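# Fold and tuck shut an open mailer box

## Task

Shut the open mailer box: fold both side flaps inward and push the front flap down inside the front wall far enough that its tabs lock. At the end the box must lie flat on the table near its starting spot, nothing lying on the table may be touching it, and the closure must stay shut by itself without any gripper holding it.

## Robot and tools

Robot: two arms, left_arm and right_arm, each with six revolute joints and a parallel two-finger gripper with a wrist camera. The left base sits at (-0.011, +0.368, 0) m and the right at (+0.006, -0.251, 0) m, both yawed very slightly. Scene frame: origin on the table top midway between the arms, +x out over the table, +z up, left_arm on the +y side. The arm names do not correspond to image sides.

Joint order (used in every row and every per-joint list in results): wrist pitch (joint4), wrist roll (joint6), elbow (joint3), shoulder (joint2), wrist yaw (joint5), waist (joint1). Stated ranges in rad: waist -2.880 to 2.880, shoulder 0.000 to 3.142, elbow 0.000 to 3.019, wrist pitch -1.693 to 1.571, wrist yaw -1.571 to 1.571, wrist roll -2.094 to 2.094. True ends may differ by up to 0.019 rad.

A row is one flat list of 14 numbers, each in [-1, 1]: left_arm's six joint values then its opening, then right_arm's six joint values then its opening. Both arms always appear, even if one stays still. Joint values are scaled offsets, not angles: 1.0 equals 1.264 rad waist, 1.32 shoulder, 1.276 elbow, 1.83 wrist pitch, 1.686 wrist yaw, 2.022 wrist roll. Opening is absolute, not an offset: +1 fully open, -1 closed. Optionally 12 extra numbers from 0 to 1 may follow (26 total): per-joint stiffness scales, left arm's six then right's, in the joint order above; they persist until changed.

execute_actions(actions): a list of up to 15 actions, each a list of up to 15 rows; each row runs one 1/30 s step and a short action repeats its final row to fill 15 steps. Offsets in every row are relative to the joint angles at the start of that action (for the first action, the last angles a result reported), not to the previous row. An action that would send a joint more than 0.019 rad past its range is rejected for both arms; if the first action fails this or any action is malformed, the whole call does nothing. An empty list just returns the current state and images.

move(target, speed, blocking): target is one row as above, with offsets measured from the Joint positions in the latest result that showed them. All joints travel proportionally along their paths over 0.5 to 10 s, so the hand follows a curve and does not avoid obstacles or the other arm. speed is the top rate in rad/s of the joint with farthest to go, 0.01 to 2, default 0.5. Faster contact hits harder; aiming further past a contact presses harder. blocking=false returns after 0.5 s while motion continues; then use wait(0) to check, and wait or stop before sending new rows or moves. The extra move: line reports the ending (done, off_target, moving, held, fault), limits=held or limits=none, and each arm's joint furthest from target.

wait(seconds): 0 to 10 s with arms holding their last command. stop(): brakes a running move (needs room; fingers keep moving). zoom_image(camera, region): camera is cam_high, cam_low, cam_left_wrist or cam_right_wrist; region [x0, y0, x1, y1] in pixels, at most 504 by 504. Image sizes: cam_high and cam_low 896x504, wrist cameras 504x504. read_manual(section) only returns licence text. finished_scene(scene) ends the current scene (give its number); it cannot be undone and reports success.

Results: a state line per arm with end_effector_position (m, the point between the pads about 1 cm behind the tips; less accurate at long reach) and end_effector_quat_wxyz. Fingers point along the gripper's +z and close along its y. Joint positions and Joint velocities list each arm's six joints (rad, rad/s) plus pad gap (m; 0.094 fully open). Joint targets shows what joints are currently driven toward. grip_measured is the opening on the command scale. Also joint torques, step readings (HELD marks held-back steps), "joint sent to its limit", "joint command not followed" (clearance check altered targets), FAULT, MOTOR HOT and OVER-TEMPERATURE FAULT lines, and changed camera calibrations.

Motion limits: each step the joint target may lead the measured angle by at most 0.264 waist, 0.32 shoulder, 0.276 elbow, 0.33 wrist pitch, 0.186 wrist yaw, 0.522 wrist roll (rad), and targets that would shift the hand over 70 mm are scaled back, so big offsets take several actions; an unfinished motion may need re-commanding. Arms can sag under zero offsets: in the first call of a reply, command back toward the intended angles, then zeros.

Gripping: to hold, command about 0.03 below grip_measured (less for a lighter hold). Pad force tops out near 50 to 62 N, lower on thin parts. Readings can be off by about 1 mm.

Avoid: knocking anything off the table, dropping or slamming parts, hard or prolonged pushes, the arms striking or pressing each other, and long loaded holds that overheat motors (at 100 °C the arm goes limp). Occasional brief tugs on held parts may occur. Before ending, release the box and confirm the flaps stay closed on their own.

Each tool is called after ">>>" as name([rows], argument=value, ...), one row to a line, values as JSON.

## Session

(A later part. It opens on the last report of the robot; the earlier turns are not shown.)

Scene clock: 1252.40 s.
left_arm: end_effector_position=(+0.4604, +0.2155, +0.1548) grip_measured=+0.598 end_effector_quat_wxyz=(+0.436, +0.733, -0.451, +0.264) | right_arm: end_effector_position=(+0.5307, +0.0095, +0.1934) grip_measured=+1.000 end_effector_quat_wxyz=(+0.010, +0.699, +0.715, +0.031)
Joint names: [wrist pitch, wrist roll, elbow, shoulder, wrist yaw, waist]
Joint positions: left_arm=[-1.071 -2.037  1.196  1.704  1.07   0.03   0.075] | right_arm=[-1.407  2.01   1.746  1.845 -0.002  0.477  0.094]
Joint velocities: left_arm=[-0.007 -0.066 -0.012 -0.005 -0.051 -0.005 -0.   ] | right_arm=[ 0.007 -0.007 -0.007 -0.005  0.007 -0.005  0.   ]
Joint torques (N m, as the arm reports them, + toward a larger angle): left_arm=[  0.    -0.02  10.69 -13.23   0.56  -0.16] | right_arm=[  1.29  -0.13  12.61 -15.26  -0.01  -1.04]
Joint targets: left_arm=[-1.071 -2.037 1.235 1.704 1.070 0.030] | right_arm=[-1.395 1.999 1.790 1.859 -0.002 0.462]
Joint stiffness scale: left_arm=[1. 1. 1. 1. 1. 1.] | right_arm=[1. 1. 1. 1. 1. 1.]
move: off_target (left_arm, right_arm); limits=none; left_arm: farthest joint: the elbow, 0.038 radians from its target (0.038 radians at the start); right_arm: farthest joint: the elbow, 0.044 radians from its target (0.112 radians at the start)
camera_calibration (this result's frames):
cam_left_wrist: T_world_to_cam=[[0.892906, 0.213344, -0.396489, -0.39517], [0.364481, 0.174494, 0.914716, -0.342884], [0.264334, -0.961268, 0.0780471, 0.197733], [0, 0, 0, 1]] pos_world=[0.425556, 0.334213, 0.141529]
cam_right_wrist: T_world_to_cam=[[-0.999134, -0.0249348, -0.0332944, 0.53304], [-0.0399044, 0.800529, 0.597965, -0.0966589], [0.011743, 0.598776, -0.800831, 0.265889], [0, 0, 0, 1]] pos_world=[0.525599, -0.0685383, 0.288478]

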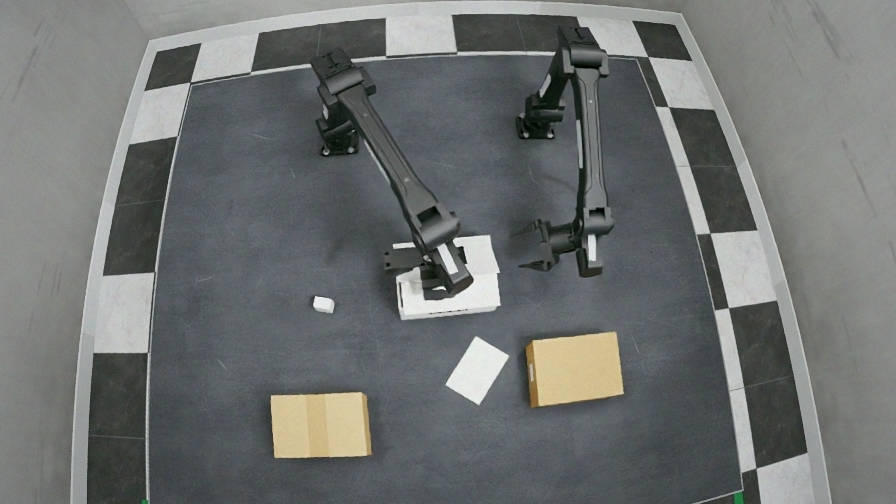

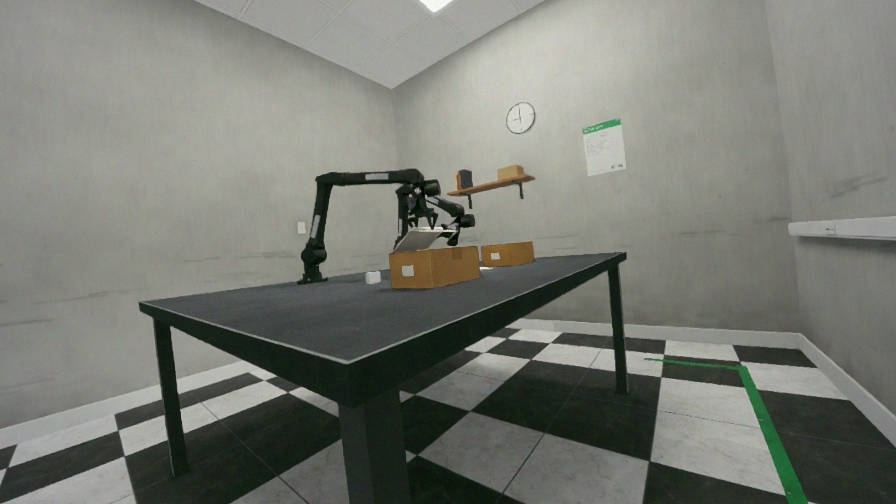

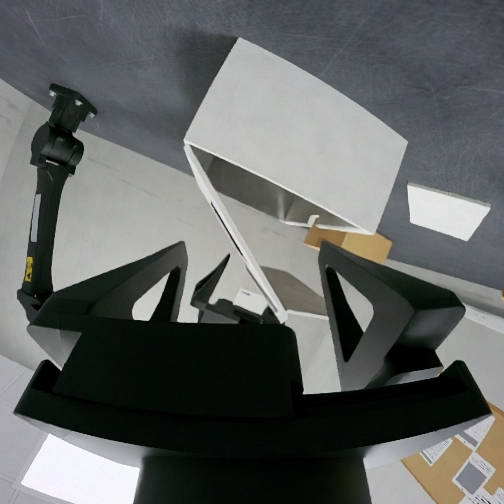

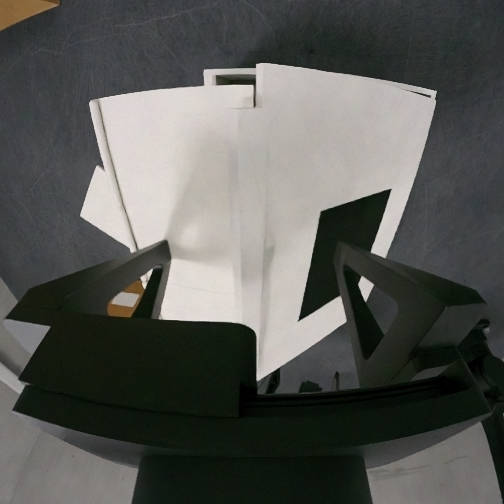

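>>> move(target=[0,0,0.03,0,0,0,0.6,-0.09,0.02,0.06,-0.14,0,0.048,0.4], speed=0.1)

>>> move(target=[0,0,0.03,0,0,-0.175,0.6,0,0,0.033,0,0,0,0.4], speed=0.2)

>>> move(target=[0,0,0.03,0,0,0,-1,0,0,0.033,0,0,0,0.4])

Scene clock: 1269.13 s.
left_arm: end_effector_position=(+0.4604, +0.2155, +0.1548) grip_measured=+0.598 end_effector_quat_wxyz=(+0.436, +0.733, -0.451, +0.264) | right_arm: end_effector_position=(+0.4742, +0.0092, +0.3006) grip_measured=+0.402 end_effector_quat_wxyz=(+0.017, +0.691, +0.720, +0.060)
Joint names: [wrist pitch, wrist roll, elbow, shoulder, wrist yaw, waist]
Joint positions: left_arm=[-1.071 -2.037  1.196  1.704  1.07   0.03   0.075] | right_arm=[-1.561  2.039  1.781  1.666 -0.002  0.524  0.066]
Joint velocities: left_arm=[ 0.022 -0.022 -0.002 -0.005 -0.037  0.015  0.   ] | right_arm=[-0.007  0.037  0.002 -0.005 -0.051 -0.005  0.001]
Joint torques (N m, as the arm reports them, + toward a larger angle): left_arm=[  0.    -0.01  10.69 -13.22   0.57  -0.1 ] | right_arm=[  0.27   0.09  12.32 -13.75  -0.01   0.9 ]
Joint targets: left_arm=[-1.071 -2.037 1.235 1.704 1.070 0.030] | right_arm=[-1.572 2.051 1.822 1.660 -0.002 0.538]
Joint stiffness scale: left_arm=[1. 1. 1. 1. 1. 1.] | right_arm=[1. 1. 1. 1. 1. 1.]
move: off_target (left_arm, right_arm); limits=none; left_arm: farthest joint: the elbow, 0.038 radians from its target (0.038 radians at the start); right_arm: farthest joint: the elbow, 0.042 radians from its target (0.077 radians at the start)
camera_calibration (this result's frames):
cam_left_wrist: T_world_to_cam=[[0.892906, 0.213344, -0.396489, -0.39517], [0.364481, 0.174494, 0.914716, -0.342884], [0.264334, -0.961268, 0.0780471, 0.197733], [0, 0, 0, 1]] pos_world=[0.425556, 0.334213, 0.141529]
cam_right_wrist: T_world_to_cam=[[-0.995459, -0.0411256, -0.0858473, 0.494394], [-0.0856181, 0.780968, 0.618675, -0.147136], [0.0416006, 0.623216, -0.780943, 0.332162], [0, 0, 0, 1]] pos_world=[0.465733, -0.0717681, 0.392871]

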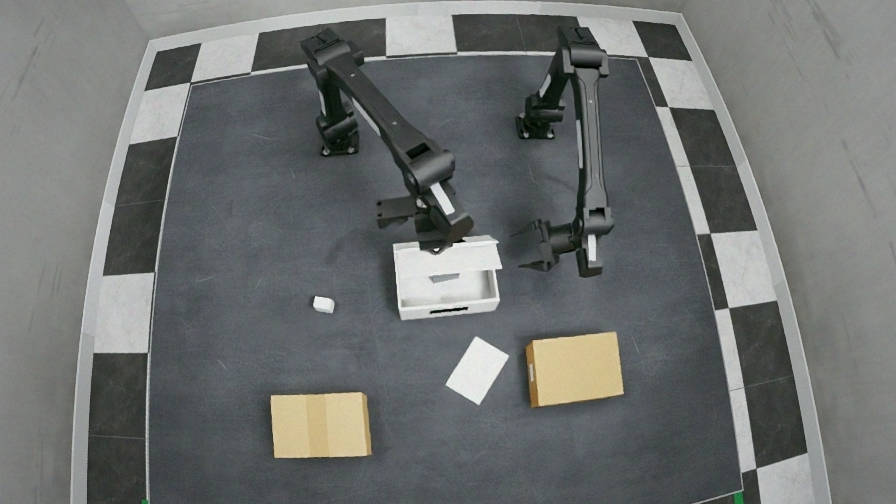

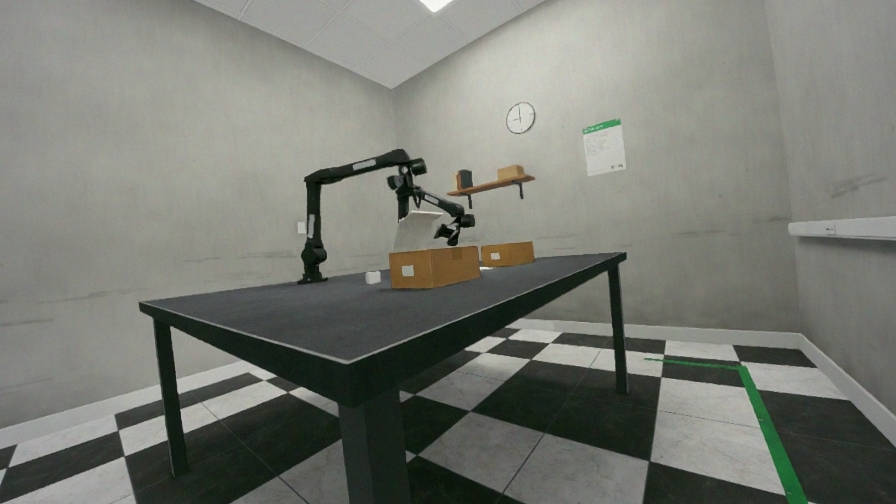

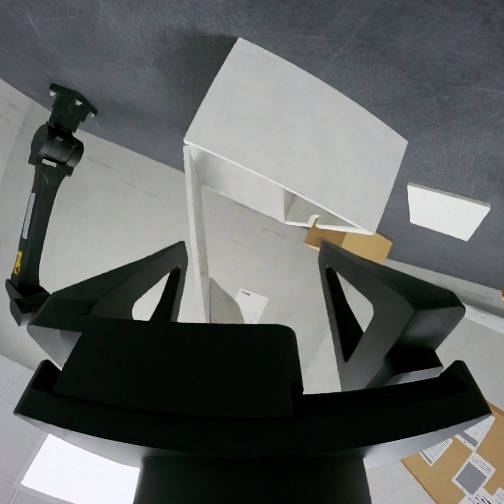

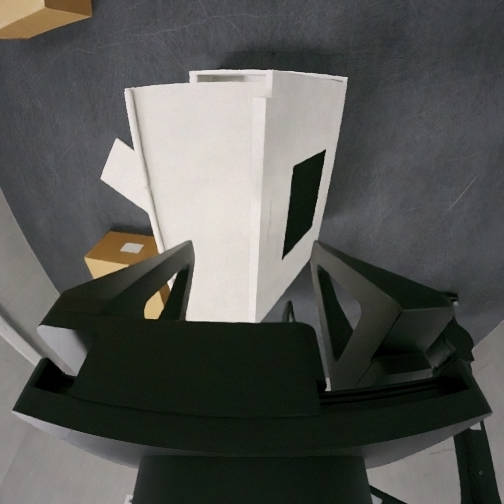

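Scene clock: 1270.60 s.
left_arm: end_effector_position=(+0.4154, +0.1156, +0.1548) grip_measured=+0.598 end_effector_quat_wxyz=(+0.463, +0.679, -0.529, +0.214) | right_arm: end_effector_position=(+0.4742, +0.0092, +0.3006) grip_measured=+0.402 end_effector_quat_wxyz=(+0.017, +0.691, +0.720, +0.060)
Joint names: [wrist pitch, wrist roll, elbow, shoulder, wrist yaw, waist]
Joint positions: left_arm=[-1.071 -2.037  1.196  1.704  1.07  -0.192  0.075] | right_arm=[-1.561  2.039  1.781  1.666 -0.002  0.524  0.066]
Joint velocities: left_arm=[ 0.007 -0.022 -0.002 -0.005 -0.051  0.005 -0.001] | right_arm=[-0.002  0.007  0.012 -0.024 -0.081  0.005 -0.   ]
Joint torques (N m, as the arm reports them, + toward a larger angle): left_arm=[  0.01  -0.01  10.73 -12.81   0.57  -0.43] | right_arm=[  0.79   0.01  12.38 -13.56  -0.06  -0.2 ]
Joint targets: left_arm=[-1.071 -2.037 1.235 1.704 1.070 -0.191] | right_arm=[-1.561 2.039 1.823 1.666 -0.002 0.524]
Joint stiffness scale: left_arm=[1. 1. 1. 1. 1. 1.] | right_arm=[1. 1. 1. 1. 1. 1.]
move: off_target (left_arm, right_arm); limits=none; left_arm: farthest joint: the elbow, 0.038 radians from its target (0.038 radians at the start); right_arm: farthest joint: the elbow, 0.042 radians from its target (0.042 radians at the start)
camera_calibration (this result's frames):
cam_left_wrist: T_world_to_cam=[[0.917963, 0.0118399, -0.396489, -0.320722], [0.393924, 0.0901028, 0.914716, -0.311495], [0.0465549, -0.995862, 0.0780471, 0.208059], [0, 0, 0, 1]] pos_world=[0.40743, 0.239062, 0.141529]
cam_right_wrist: T_world_to_cam=[[-0.995459, -0.0411256, -0.0858473, 0.494394], [-0.0856181, 0.780968, 0.618675, -0.147136], [0.0416006, 0.623216, -0.780943, 0.332162], [0, 0, 0, 1]] pos_world=[0.465733, -0.0717681, 0.392871]

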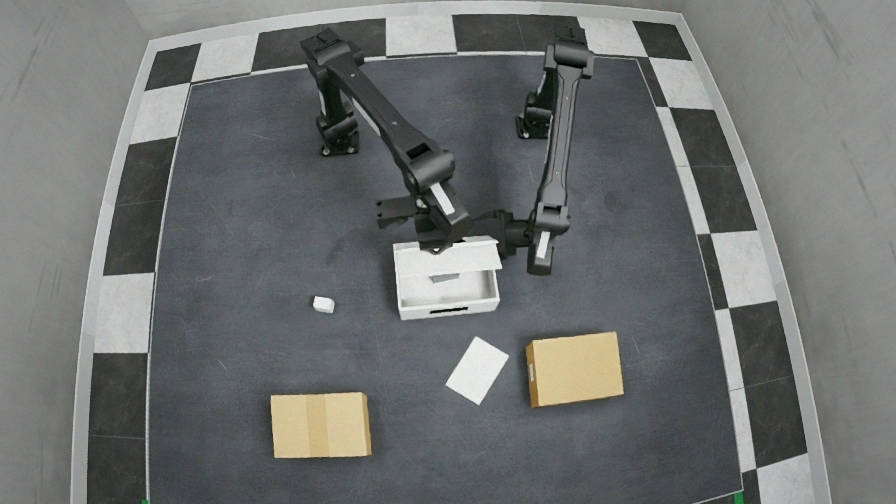

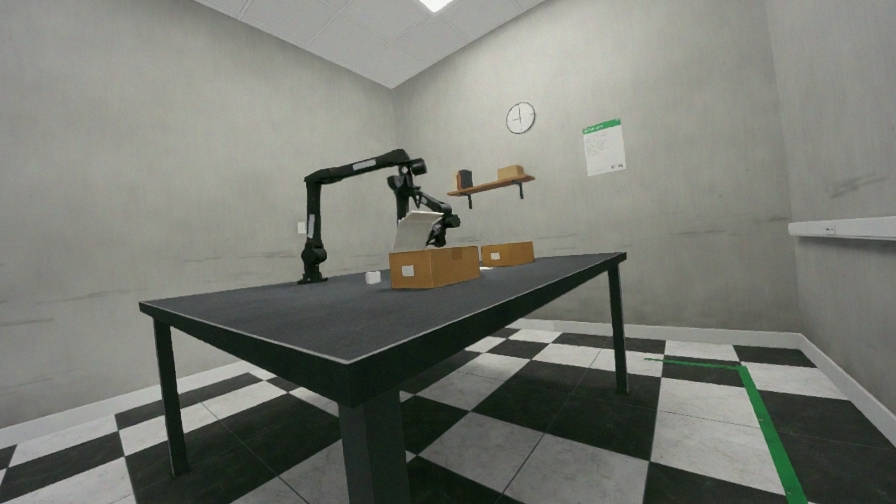

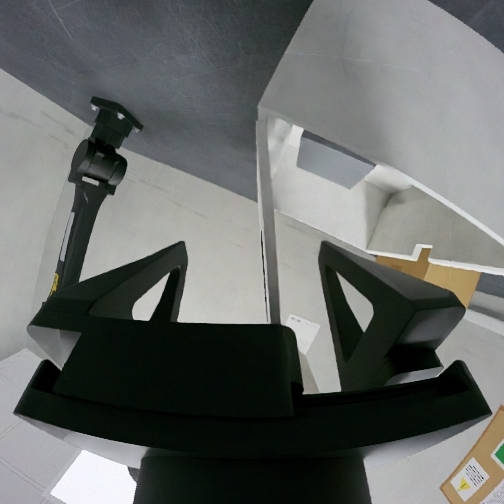

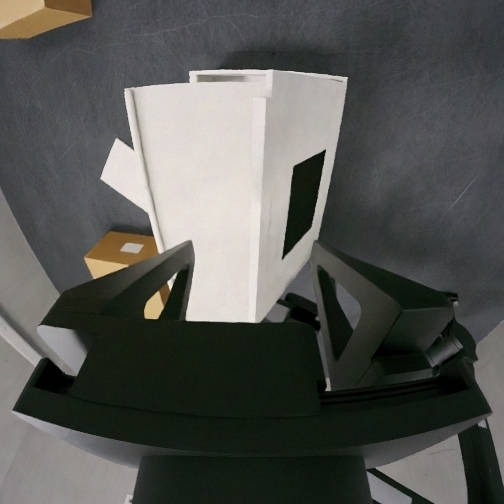

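Scene clock: 1271.30 s.
left_arm: end_effector_position=(+0.4156, +0.1165, +0.1534) grip_measured=-0.944 end_effector_quat_wxyz=(+0.460, +0.680, -0.530, +0.213) | right_arm: end_effector_position=(+0.4742, +0.0092, +0.3006) grip_measured=+0.402 end_effector_quat_wxyz=(+0.017, +0.691, +0.720, +0.060)
Joint names: [wrist pitch, wrist roll, elbow, shoulder, wrist yaw, waist]
Joint positions: left_arm=[-1.069 -2.037  1.195  1.704  1.063 -0.191  0.003] | right_arm=[-1.561  2.039  1.781  1.666 -0.002  0.524  0.066]
Joint velocities: left_arm=[ 0.002 -0.066  0.017 -0.015  0.007  0.005 -0.001] | right_arm=[-0.007  0.007  0.002  0.005  0.037 -0.005  0.001]
Joint torques (N m, as the arm reports them, + toward a larger angle): left_arm=[ -0.09  -0.02  10.81 -13.31   0.85  -0.23] | right_arm=[  0.82  -0.03  12.31 -13.43   0.01  -0.45]
Joint targets: left_arm=[-1.071 -2.038 1.235 1.704 1.070 -0.192] | right_arm=[-1.561 2.039 1.823 1.666 -0.002 0.524]
Joint stiffness scale: left_arm=[1. 1. 1. 1. 1. 1.] | right_arm=[1. 1. 1. 1. 1. 1.]
move: off_target (left_arm, right_arm); limits=none; left_arm: farthest joint: the elbow, 0.039 radians from its target (0.038 radians at the start); right_arm: farthest joint: the elbow, 0.042 radians from its target (0.042 radians at the start)
camera_calibration (this result's frames):
cam_left_wrist: T_world_to_cam=[[0.918851, 0.0150744, -0.394317, -0.322576], [0.391784, 0.0844091, 0.916177, -0.30904], [0.0470948, -0.996317, 0.0716535, 0.209869], [0, 0, 0, 1]] pos_world=[0.407593, 0.240044, 0.1409]
cam_right_wrist: T_world_to_cam=[[-0.995459, -0.0411256, -0.0858473, 0.494394], [-0.0856181, 0.780968, 0.618675, -0.147136], [0.0416006, 0.623216, -0.780943, 0.332162], [0, 0, 0, 1]] pos_world=[0.465733, -0.0717681, 0.392871]

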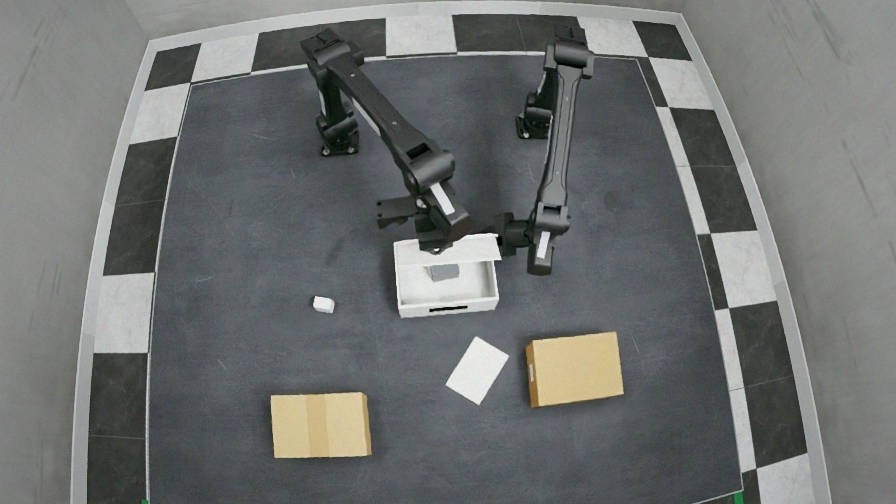

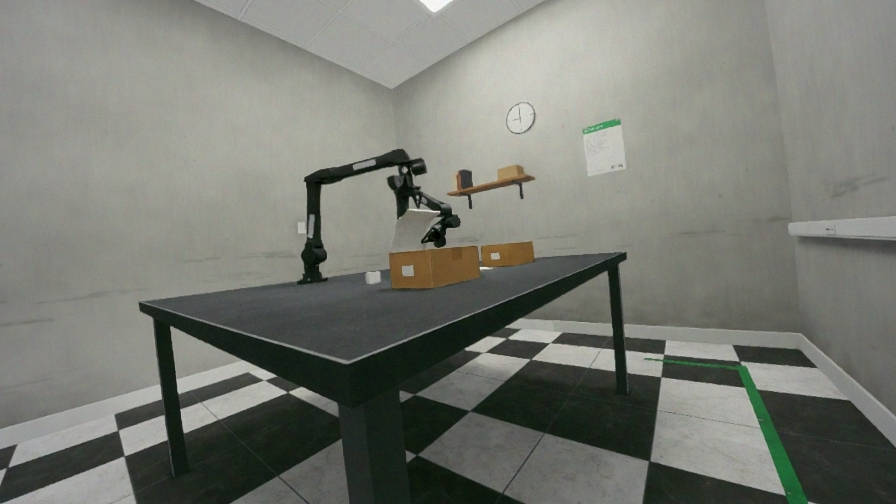

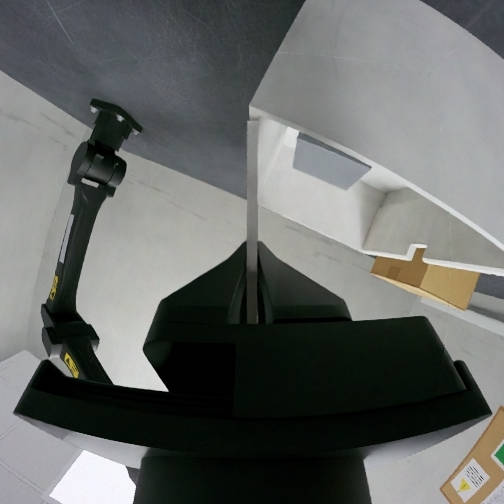

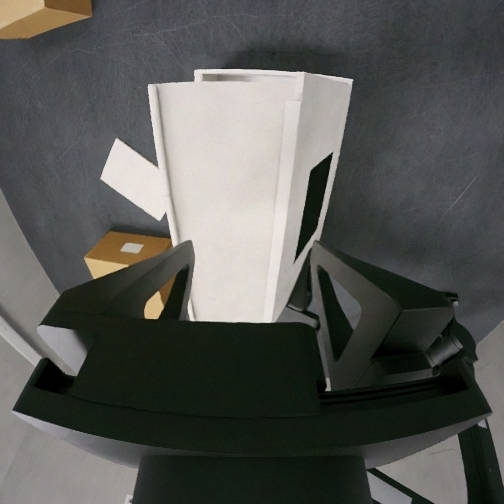

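>>> move(target=[0,0,0.03,0,0,0,-1,0.068,0,-0.131,0,0,0.02,0.3], speed=0.08)

>>> zoom_image(camera="cam_low", region=[370,170,490,270])

Scene clock: 1286.37 s.
left_arm: end_effector_position=(+0.4152, +0.1166, +0.1530) grip_measured=-0.944 end_effector_quat_wxyz=(+0.460, +0.680, -0.530, +0.213) | right_arm: end_effector_position=(+0.4631, +0.0062, +0.2359) grip_measured=+0.302 end_effector_quat_wxyz=(+0.009, +0.690, +0.723, +0.034)
Joint names: [wrist pitch, wrist roll, elbow, shoulder, wrist yaw, waist]
Joint positions: left_arm=[-1.069 -2.037  1.194  1.704  1.063 -0.191  0.003] | right_arm=[-1.448  2.039  1.614  1.666 -0.002  0.529  0.061]
Joint velocities: left_arm=[-0.012  0.037 -0.017  0.015  0.022 -0.005 -0.001] | right_arm=[ 0.002 -0.007 -0.012 -0.005 -0.022 -0.005 -0.001]
Joint torques (N m, as the arm reports them, + toward a larger angle): left_arm=[ -0.03  -0.01  10.77 -13.23   0.57  -0.12] | right_arm=[  1.16  -0.01   9.02 -13.8    0.     1.15]
Joint targets: left_arm=[-1.069 -2.037 1.233 1.704 1.063 -0.191] | right_arm=[-1.436 2.039 1.614 1.666 -0.002 0.549]
Joint stiffness scale: left_arm=[1. 1. 1. 1. 1. 1.] | right_arm=[1. 1. 1. 1. 1. 1.]
move: off_target (left_arm); limits=none; left_arm: farthest joint: the elbow, 0.039 radians from its target (0.038 radians at the start); right_arm: farthest joint: the waist, 0.020 radians from its target (0.026 radians at the start)
camera_calibration (this result's frames):
cam_left_wrist: T_world_to_cam=[[0.91841, 0.0151746, -0.395338, -0.322047], [0.392806, 0.0841767, 0.915761, -0.308882], [0.0471746, -0.996335, 0.071348, 0.210017], [0, 0, 0, 1]] pos_world=[0.407195, 0.240135, 0.14056]
cam_right_wrist: T_world_to_cam=[[-0.998124, -0.0480772, -0.0378968, 0.467594], [-0.0612042, 0.796628, 0.601364, -0.113035], [0.00127777, 0.602556, -0.798076, 0.306808], [0, 0, 0, 1]] pos_world=[0.459407, -0.0723417, 0.330552]

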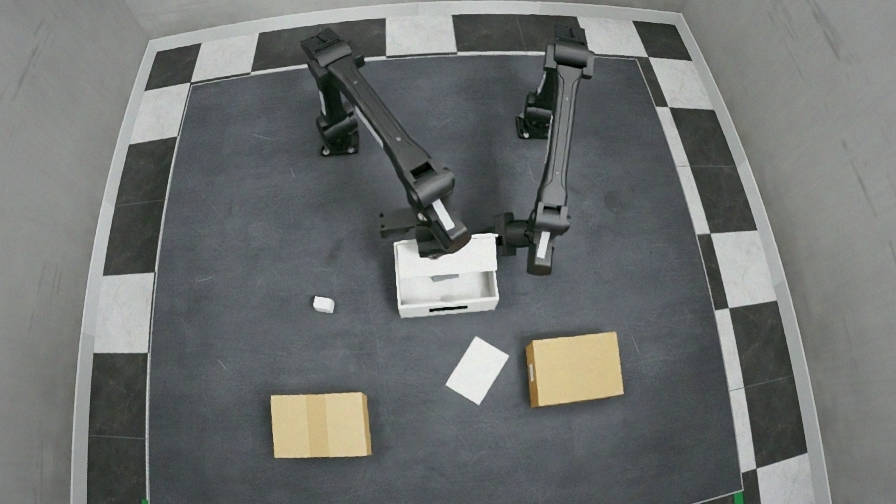

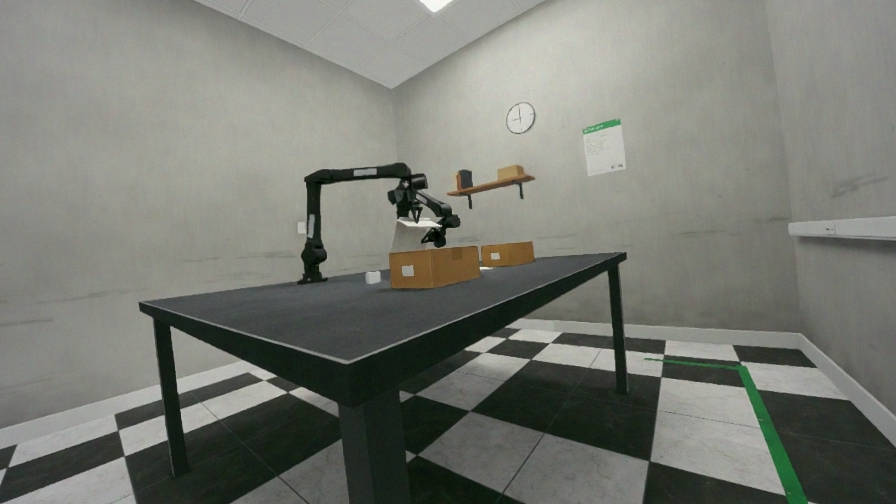

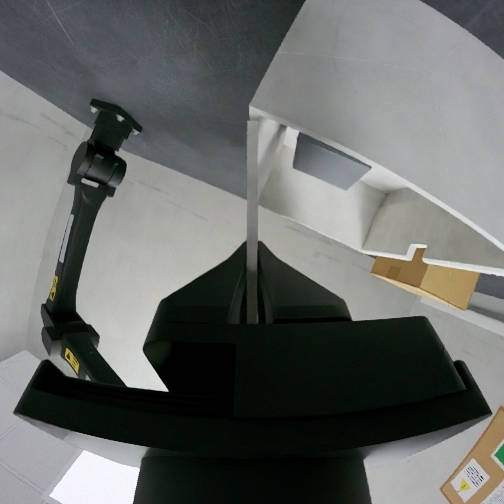

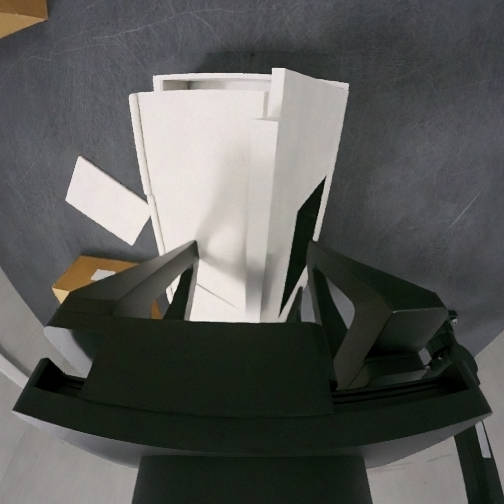

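Region (370, 170, 490, 270) of cam_low's 896x504 image, scaled by 4.200, with more detail than that image has.

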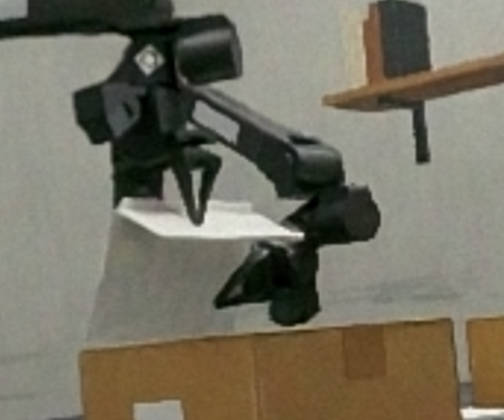

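>>> move(target=[0,0,0.03,0,0,0,-1,0.027,0,-0.033,0,0,0,0.3], speed=0.05)

>>> zoom_image(camera="cam_low", region=[370,170,490,270])

Scene clock: 1298.30 s.
left_arm: end_effector_position=(+0.4152, +0.1166, +0.1530) grip_measured=-0.944 end_effector_quat_wxyz=(+0.460, +0.680, -0.530, +0.213) | right_arm: end_effector_position=(+0.4619, +0.0056, +0.2206) grip_measured=+0.302 end_effector_quat_wxyz=(+0.009, +0.690, +0.723, +0.034)
Joint names: [wrist pitch, wrist roll, elbow, shoulder, wrist yaw, waist]
Joint positions: left_arm=[-1.069 -2.037  1.194  1.704  1.063 -0.191  0.003] | right_arm=[-1.409  2.039  1.574  1.666 -0.002  0.529  0.061]
Joint velocities: left_arm=[-0.002 -0.022 -0.002 -0.015  0.007 -0.005  0.   ] | right_arm=[ 0.002 -0.022 -0.022 -0.005 -0.007 -0.015 -0.001]
Joint torques (N m, as the arm reports them, + toward a larger angle): left_arm=[ -0.01  -0.02  10.7  -13.25   0.56  -0.2 ] | right_arm=[  1.27  -0.02   8.61 -13.19   0.    -0.31]
Joint targets: left_arm=[-1.069 -2.037 1.232 1.704 1.063 -0.191] | right_arm=[-1.399 2.039 1.572 1.666 -0.002 0.529]
Joint stiffness scale: left_arm=[1. 1. 1. 1. 1. 1.] | right_arm=[1. 1. 1. 1. 1. 1.]
move: off_target (left_arm); limits=none; left_arm: farthest joint: the elbow, 0.038 radians from its target (0.038 radians at the start); right_arm: farthest joint: the wrist pitch, 0.010 radians from its target (0.050 radians at the start)
camera_calibration (this result's frames):
cam_left_wrist: T_world_to_cam=[[0.91841, 0.0151746, -0.395338, -0.322047], [0.392806, 0.0841767, 0.915761, -0.308882], [0.0471746, -0.996335, 0.071348, 0.210017], [0, 0, 0, 1]] pos_world=[0.407195, 0.240135, 0.14056]
cam_right_wrist: T_world_to_cam=[[-0.998149, -0.0480913, -0.0372156, 0.465727], [-0.0608047, 0.796853, 0.601106, -0.103544], [0.000747388, 0.602256, -0.798302, 0.295299], [0, 0, 0, 1]] pos_world=[0.458348, -0.0729391, 0.315311]

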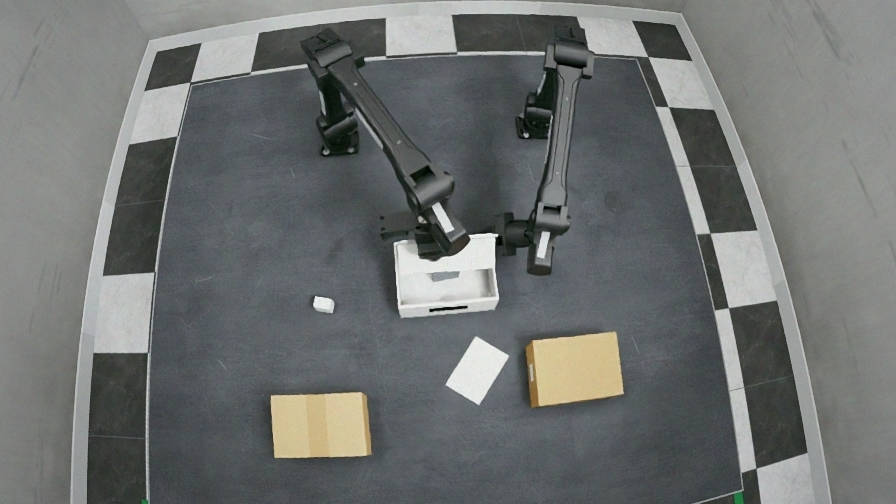

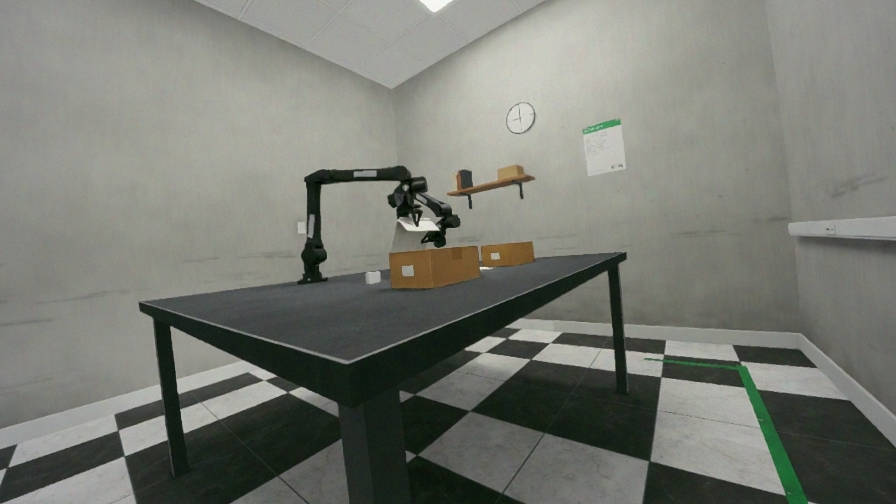

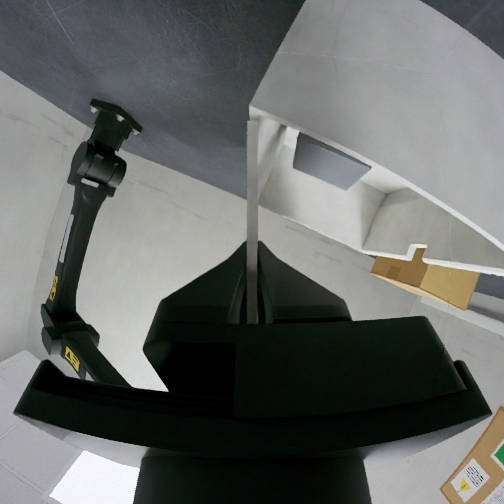

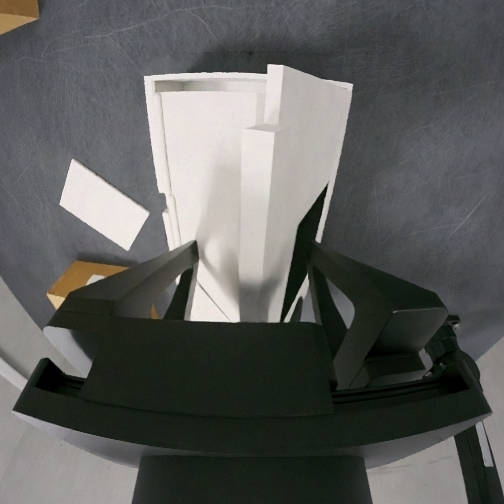

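Region (370, 170, 490, 270) of cam_low's 896x504 image, scaled by 4.200, with more detail than that image has.

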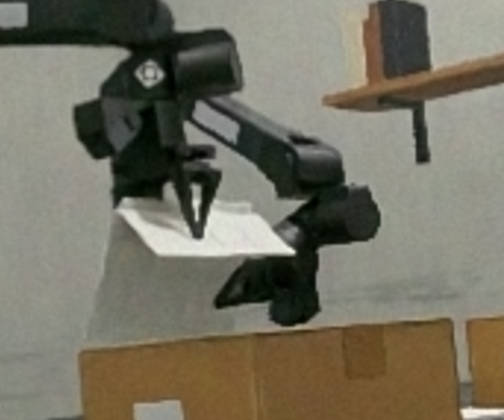

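>>> move(target=[0,0,0.03,0,0,0.175,0.6,0,0,0.02,0,0,0,0.6], speed=0.2)

>>> move(target=[0,0,0.03,0,0,0,0.6,0,-0.012,0.092,0.064,0,-0.024,1], speed=0.08)

>>> move(target=[0,0,0.03,0,0,0,0.6,0.052,-0.012,0,0.068,0,-0.028,1], speed=0.06)

Scene clock: 1311.87 s.
left_arm: end_effector_position=(+0.4602, +0.2170, +0.1530) grip_measured=+0.598 end_effector_quat_wxyz=(+0.433, +0.735, -0.451, +0.263) | right_arm: end_effector_position=(+0.4619, +0.0056, +0.2206) grip_measured=+0.598 end_effector_quat_wxyz=(+0.009, +0.690, +0.723, +0.034)
Joint names: [wrist pitch, wrist roll, elbow, shoulder, wrist yaw, waist]
Joint positions: left_arm=[-1.069 -2.037  1.194  1.704  1.063  0.031  0.075] | right_arm=[-1.409  2.039  1.574  1.666 -0.002  0.529  0.075]
Joint velocities: left_arm=[-0.002  0.007  0.007  0.005  0.022 -0.005  0.   ] | right_arm=[-0.027 -0.051  0.012 -0.005 -0.051 -0.005 -0.001]
Joint torques (N m, as the arm reports them, + toward a larger angle): left_arm=[ -0.01  -0.01  10.73 -13.26   0.56  -0.23] | right_arm=[  0.87   0.03  10.96 -13.25   0.     0.22]
Joint targets: left_arm=[-1.069 -2.037 1.232 1.704 1.063 0.030] | right_arm=[-1.409 2.039 1.600 1.666 -0.002 0.529]
Joint stiffness scale: left_arm=[1. 1. 1. 1. 1. 1.] | right_arm=[1. 1. 1. 1. 1. 1.]
move: off_target (left_arm, right_arm); limits=none; left_arm: farthest joint: the elbow, 0.038 radians from its target (0.038 radians at the start); right_arm: farthest joint: the elbow, 0.025 radians from its target (0.025 radians at the start)
camera_calibration (this result's frames):
cam_left_wrist: T_world_to_cam=[[0.892361, 0.217716, -0.395338, -0.396888], [0.364501, 0.168884, 0.915761, -0.340375], [0.266142, -0.96129, 0.071348, 0.199538], [0, 0, 0, 1]] pos_world=[0.425129, 0.335707, 0.14056]
cam_right_wrist: T_world_to_cam=[[-0.998149, -0.0480913, -0.0372156, 0.465727], [-0.0608047, 0.796853, 0.601106, -0.103544], [0.000747388, 0.602256, -0.798302, 0.295299], [0, 0, 0, 1]] pos_world=[0.458348, -0.0729391, 0.315311]

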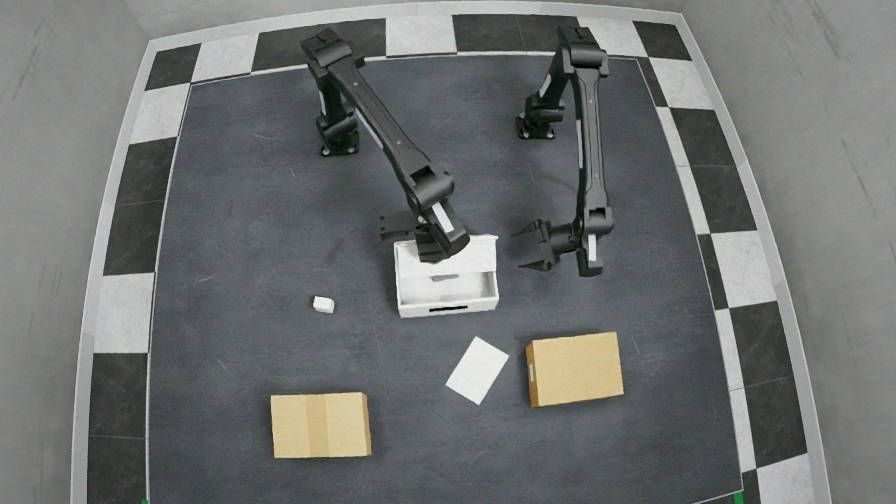

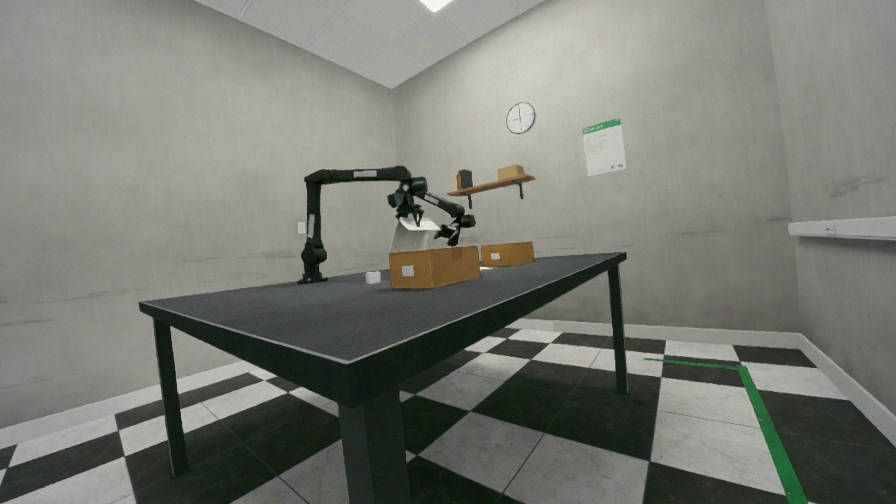

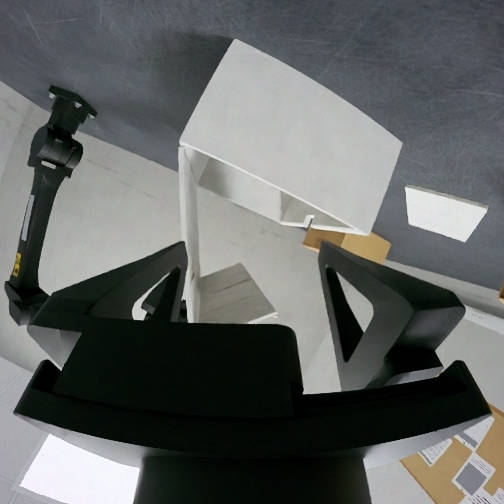

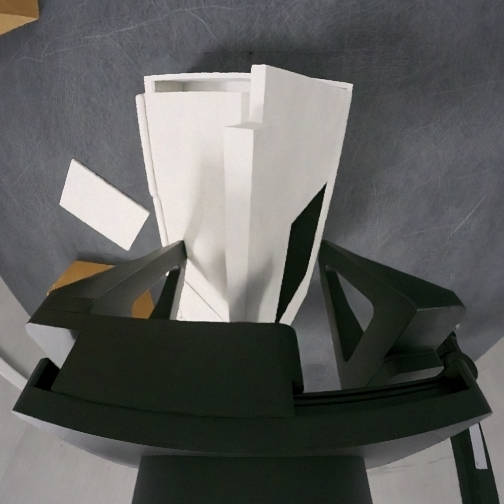

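Scene clock: 1313.63 s.
left_arm: end_effector_position=(+0.4602, +0.2170, +0.1530) grip_measured=+0.598 end_effector_quat_wxyz=(+0.433, +0.735, -0.451, +0.263) | right_arm: end_effector_position=(+0.4892, +0.0113, +0.2134) grip_measured=+1.000 end_effector_quat_wxyz=(+0.010, +0.691, +0.722, +0.035)
Joint names: [wrist pitch, wrist roll, elbow, shoulder, wrist yaw, waist]
Joint positions: left_arm=[-1.069 -2.037  1.194  1.704  1.063  0.031  0.075] | right_arm=[-1.409  2.027  1.648  1.737 -0.002  0.514  0.094]
Joint velocities: left_arm=[-0.012  0.007 -0.002  0.005  0.007 -0.005 -0.   ] | right_arm=[ 0.007 -0.066 -0.002  0.005  0.007 -0.015  0.   ]
Joint torques (N m, as the arm reports them, + toward a larger angle): left_arm=[ -0.01  -0.02  10.69 -13.24   0.56  -0.05] | right_arm=[  0.8   -0.15  12.53 -13.    -0.03  -0.97]
Joint targets: left_arm=[-1.069 -2.037 1.232 1.704 1.063 0.031] | right_arm=[-1.409 2.015 1.692 1.751 -0.002 0.499]
Joint stiffness scale: left_arm=[1. 1. 1. 1. 1. 1.] | right_arm=[1. 1. 1. 1. 1. 1.]
move: off_target (left_arm, right_arm); limits=none; left_arm: farthest joint: the elbow, 0.038 radians from its target (0.038 radians at the start); right_arm: farthest joint: the elbow, 0.044 radians from its target (0.117 radians at the start)
camera_calibration (this result's frames):
cam_left_wrist: T_world_to_cam=[[0.892361, 0.217716, -0.395338, -0.396888], [0.364501, 0.168884, 0.915761, -0.340375], [0.266142, -0.96129, 0.071348, 0.199538], [0, 0, 0, 1]] pos_world=[0.425129, 0.335707, 0.14056]
cam_right_wrist: T_world_to_cam=[[-0.998186, -0.0449932, -0.0400108, 0.493506], [-0.0600169, 0.79671, 0.601375, -0.102584], [0.00481921, 0.602685, -0.797965, 0.284018], [0, 0, 0, 1]] pos_world=[0.485085, -0.0672387, 0.308073]

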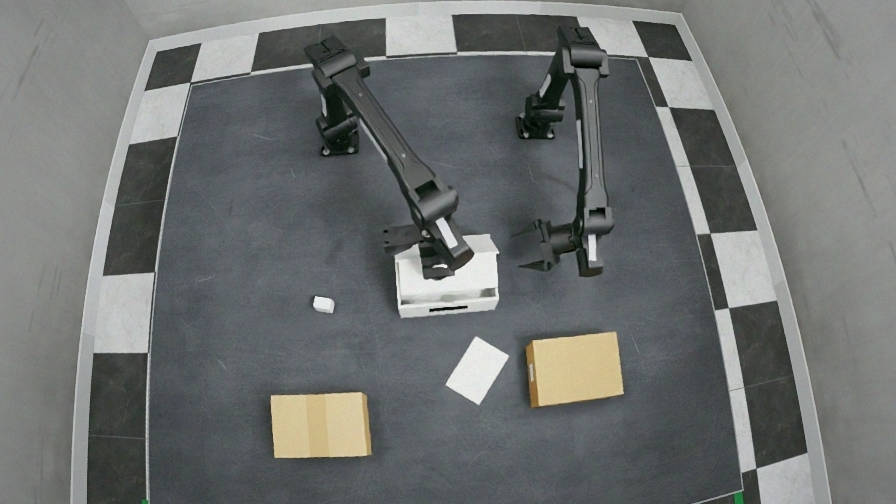

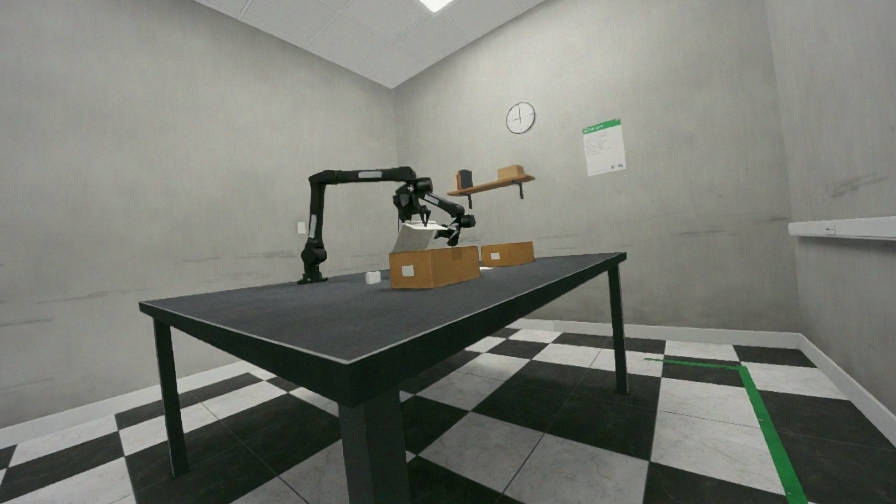

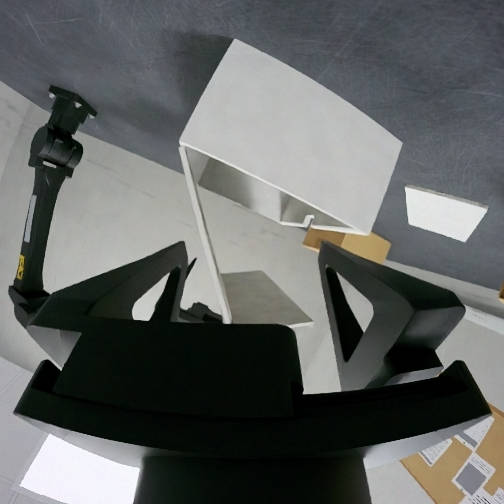

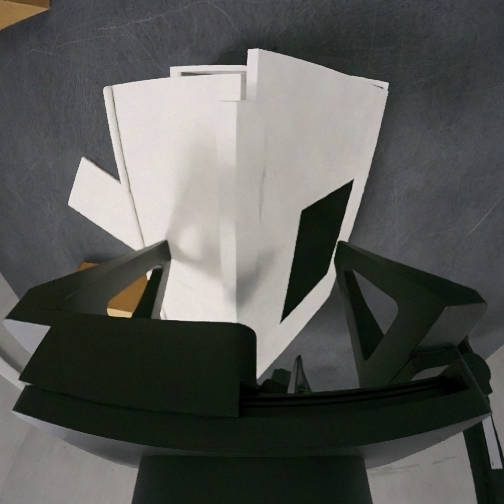

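Scene clock: 1315.53 s.
left_arm: end_effector_position=(+0.4602, +0.2170, +0.1530) grip_measured=+0.598 end_effector_quat_wxyz=(+0.433, +0.735, -0.451, +0.263) | right_arm: end_effector_position=(+0.5164, +0.0129, +0.1741) grip_measured=+1.000 end_effector_quat_wxyz=(+0.012, +0.694, +0.719, +0.037)
Joint names: [wrist pitch, wrist roll, elbow, shoulder, wrist yaw, waist]
Joint positions: left_arm=[-1.069 -2.037  1.194  1.704  1.063  0.031  0.075] | right_arm=[-1.327  2.015  1.648  1.813 -0.002  0.494  0.094]
Joint velocities: left_arm=[ 0.007  0.007 -0.002  0.005 -0.037 -0.015  0.   ] | right_arm=[ 0.002  0.007 -0.017 -0.005  0.037  0.005  0.   ]
Joint torques (N m, as the arm reports them, + toward a larger angle): left_arm=[ -0.03  -0.02  10.68 -13.18   0.56  -0.15] | right_arm=[  1.22  -0.14   8.76 -13.78  -0.02  -1.81]
Joint targets: left_arm=[-1.069 -2.037 1.232 1.704 1.063 0.031] | right_arm=[-1.314 2.003 1.648 1.827 -0.002 0.478]
Joint stiffness scale: left_arm=[1. 1. 1. 1. 1. 1.] | right_arm=[1. 1. 1. 1. 1. 1.]
move: off_target (left_arm); limits=none; left_arm: farthest joint: the elbow, 0.038 radians from its target (0.038 radians at the start); right_arm: farthest joint: the waist, 0.015 radians from its target (0.035 radians at the start)
camera_calibration (this result's frames):
cam_left_wrist: T_world_to_cam=[[0.892361, 0.217716, -0.395338, -0.396888], [0.364501, 0.168884, 0.915761, -0.340375], [0.266142, -0.96129, 0.071348, 0.199538], [0, 0, 0, 1]] pos_world=[0.425129, 0.335707, 0.14056]
cam_right_wrist: T_world_to_cam=[[-0.998264, -0.0368732, -0.0459259, 0.520152], [-0.0571264, 0.79594, 0.602674, -0.0802851], [0.0143317, 0.604252, -0.796665, 0.246386], [0, 0, 0, 1]] pos_world=[0.511131, -0.0657971, 0.268561]

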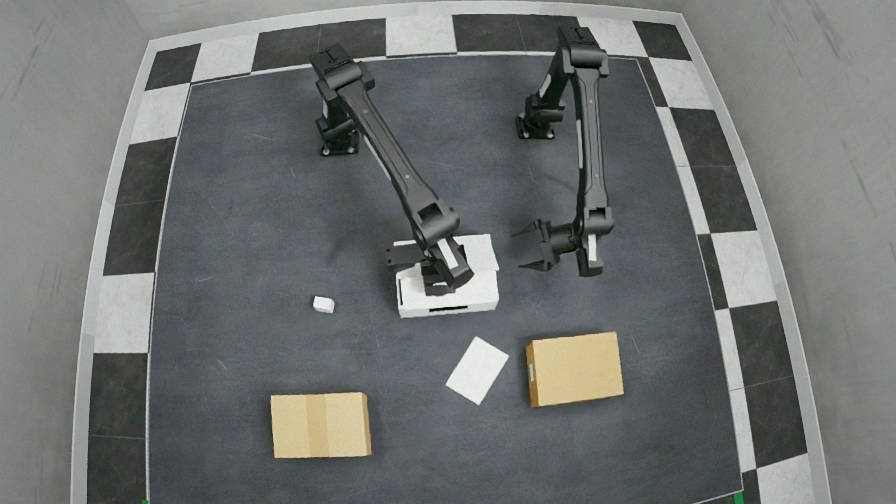

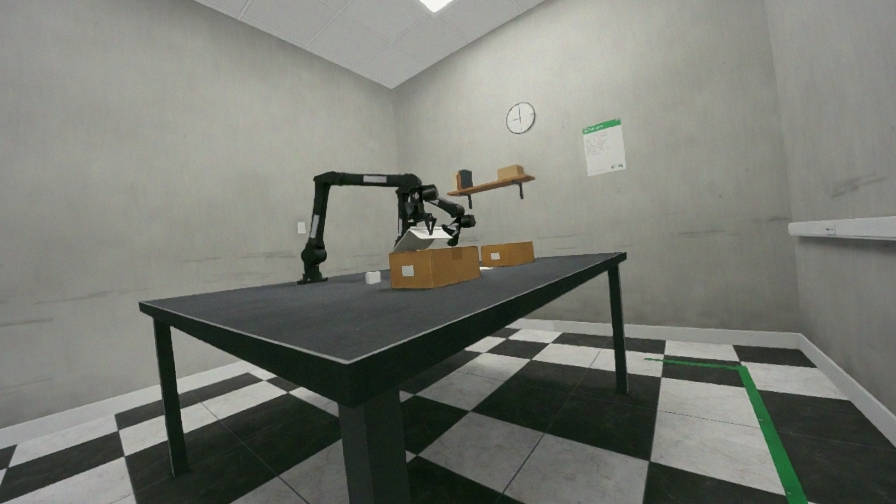

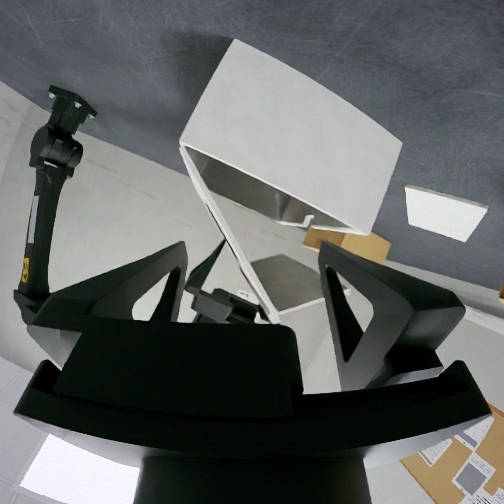

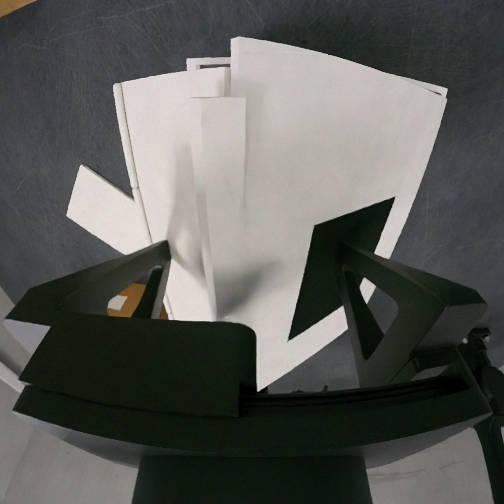

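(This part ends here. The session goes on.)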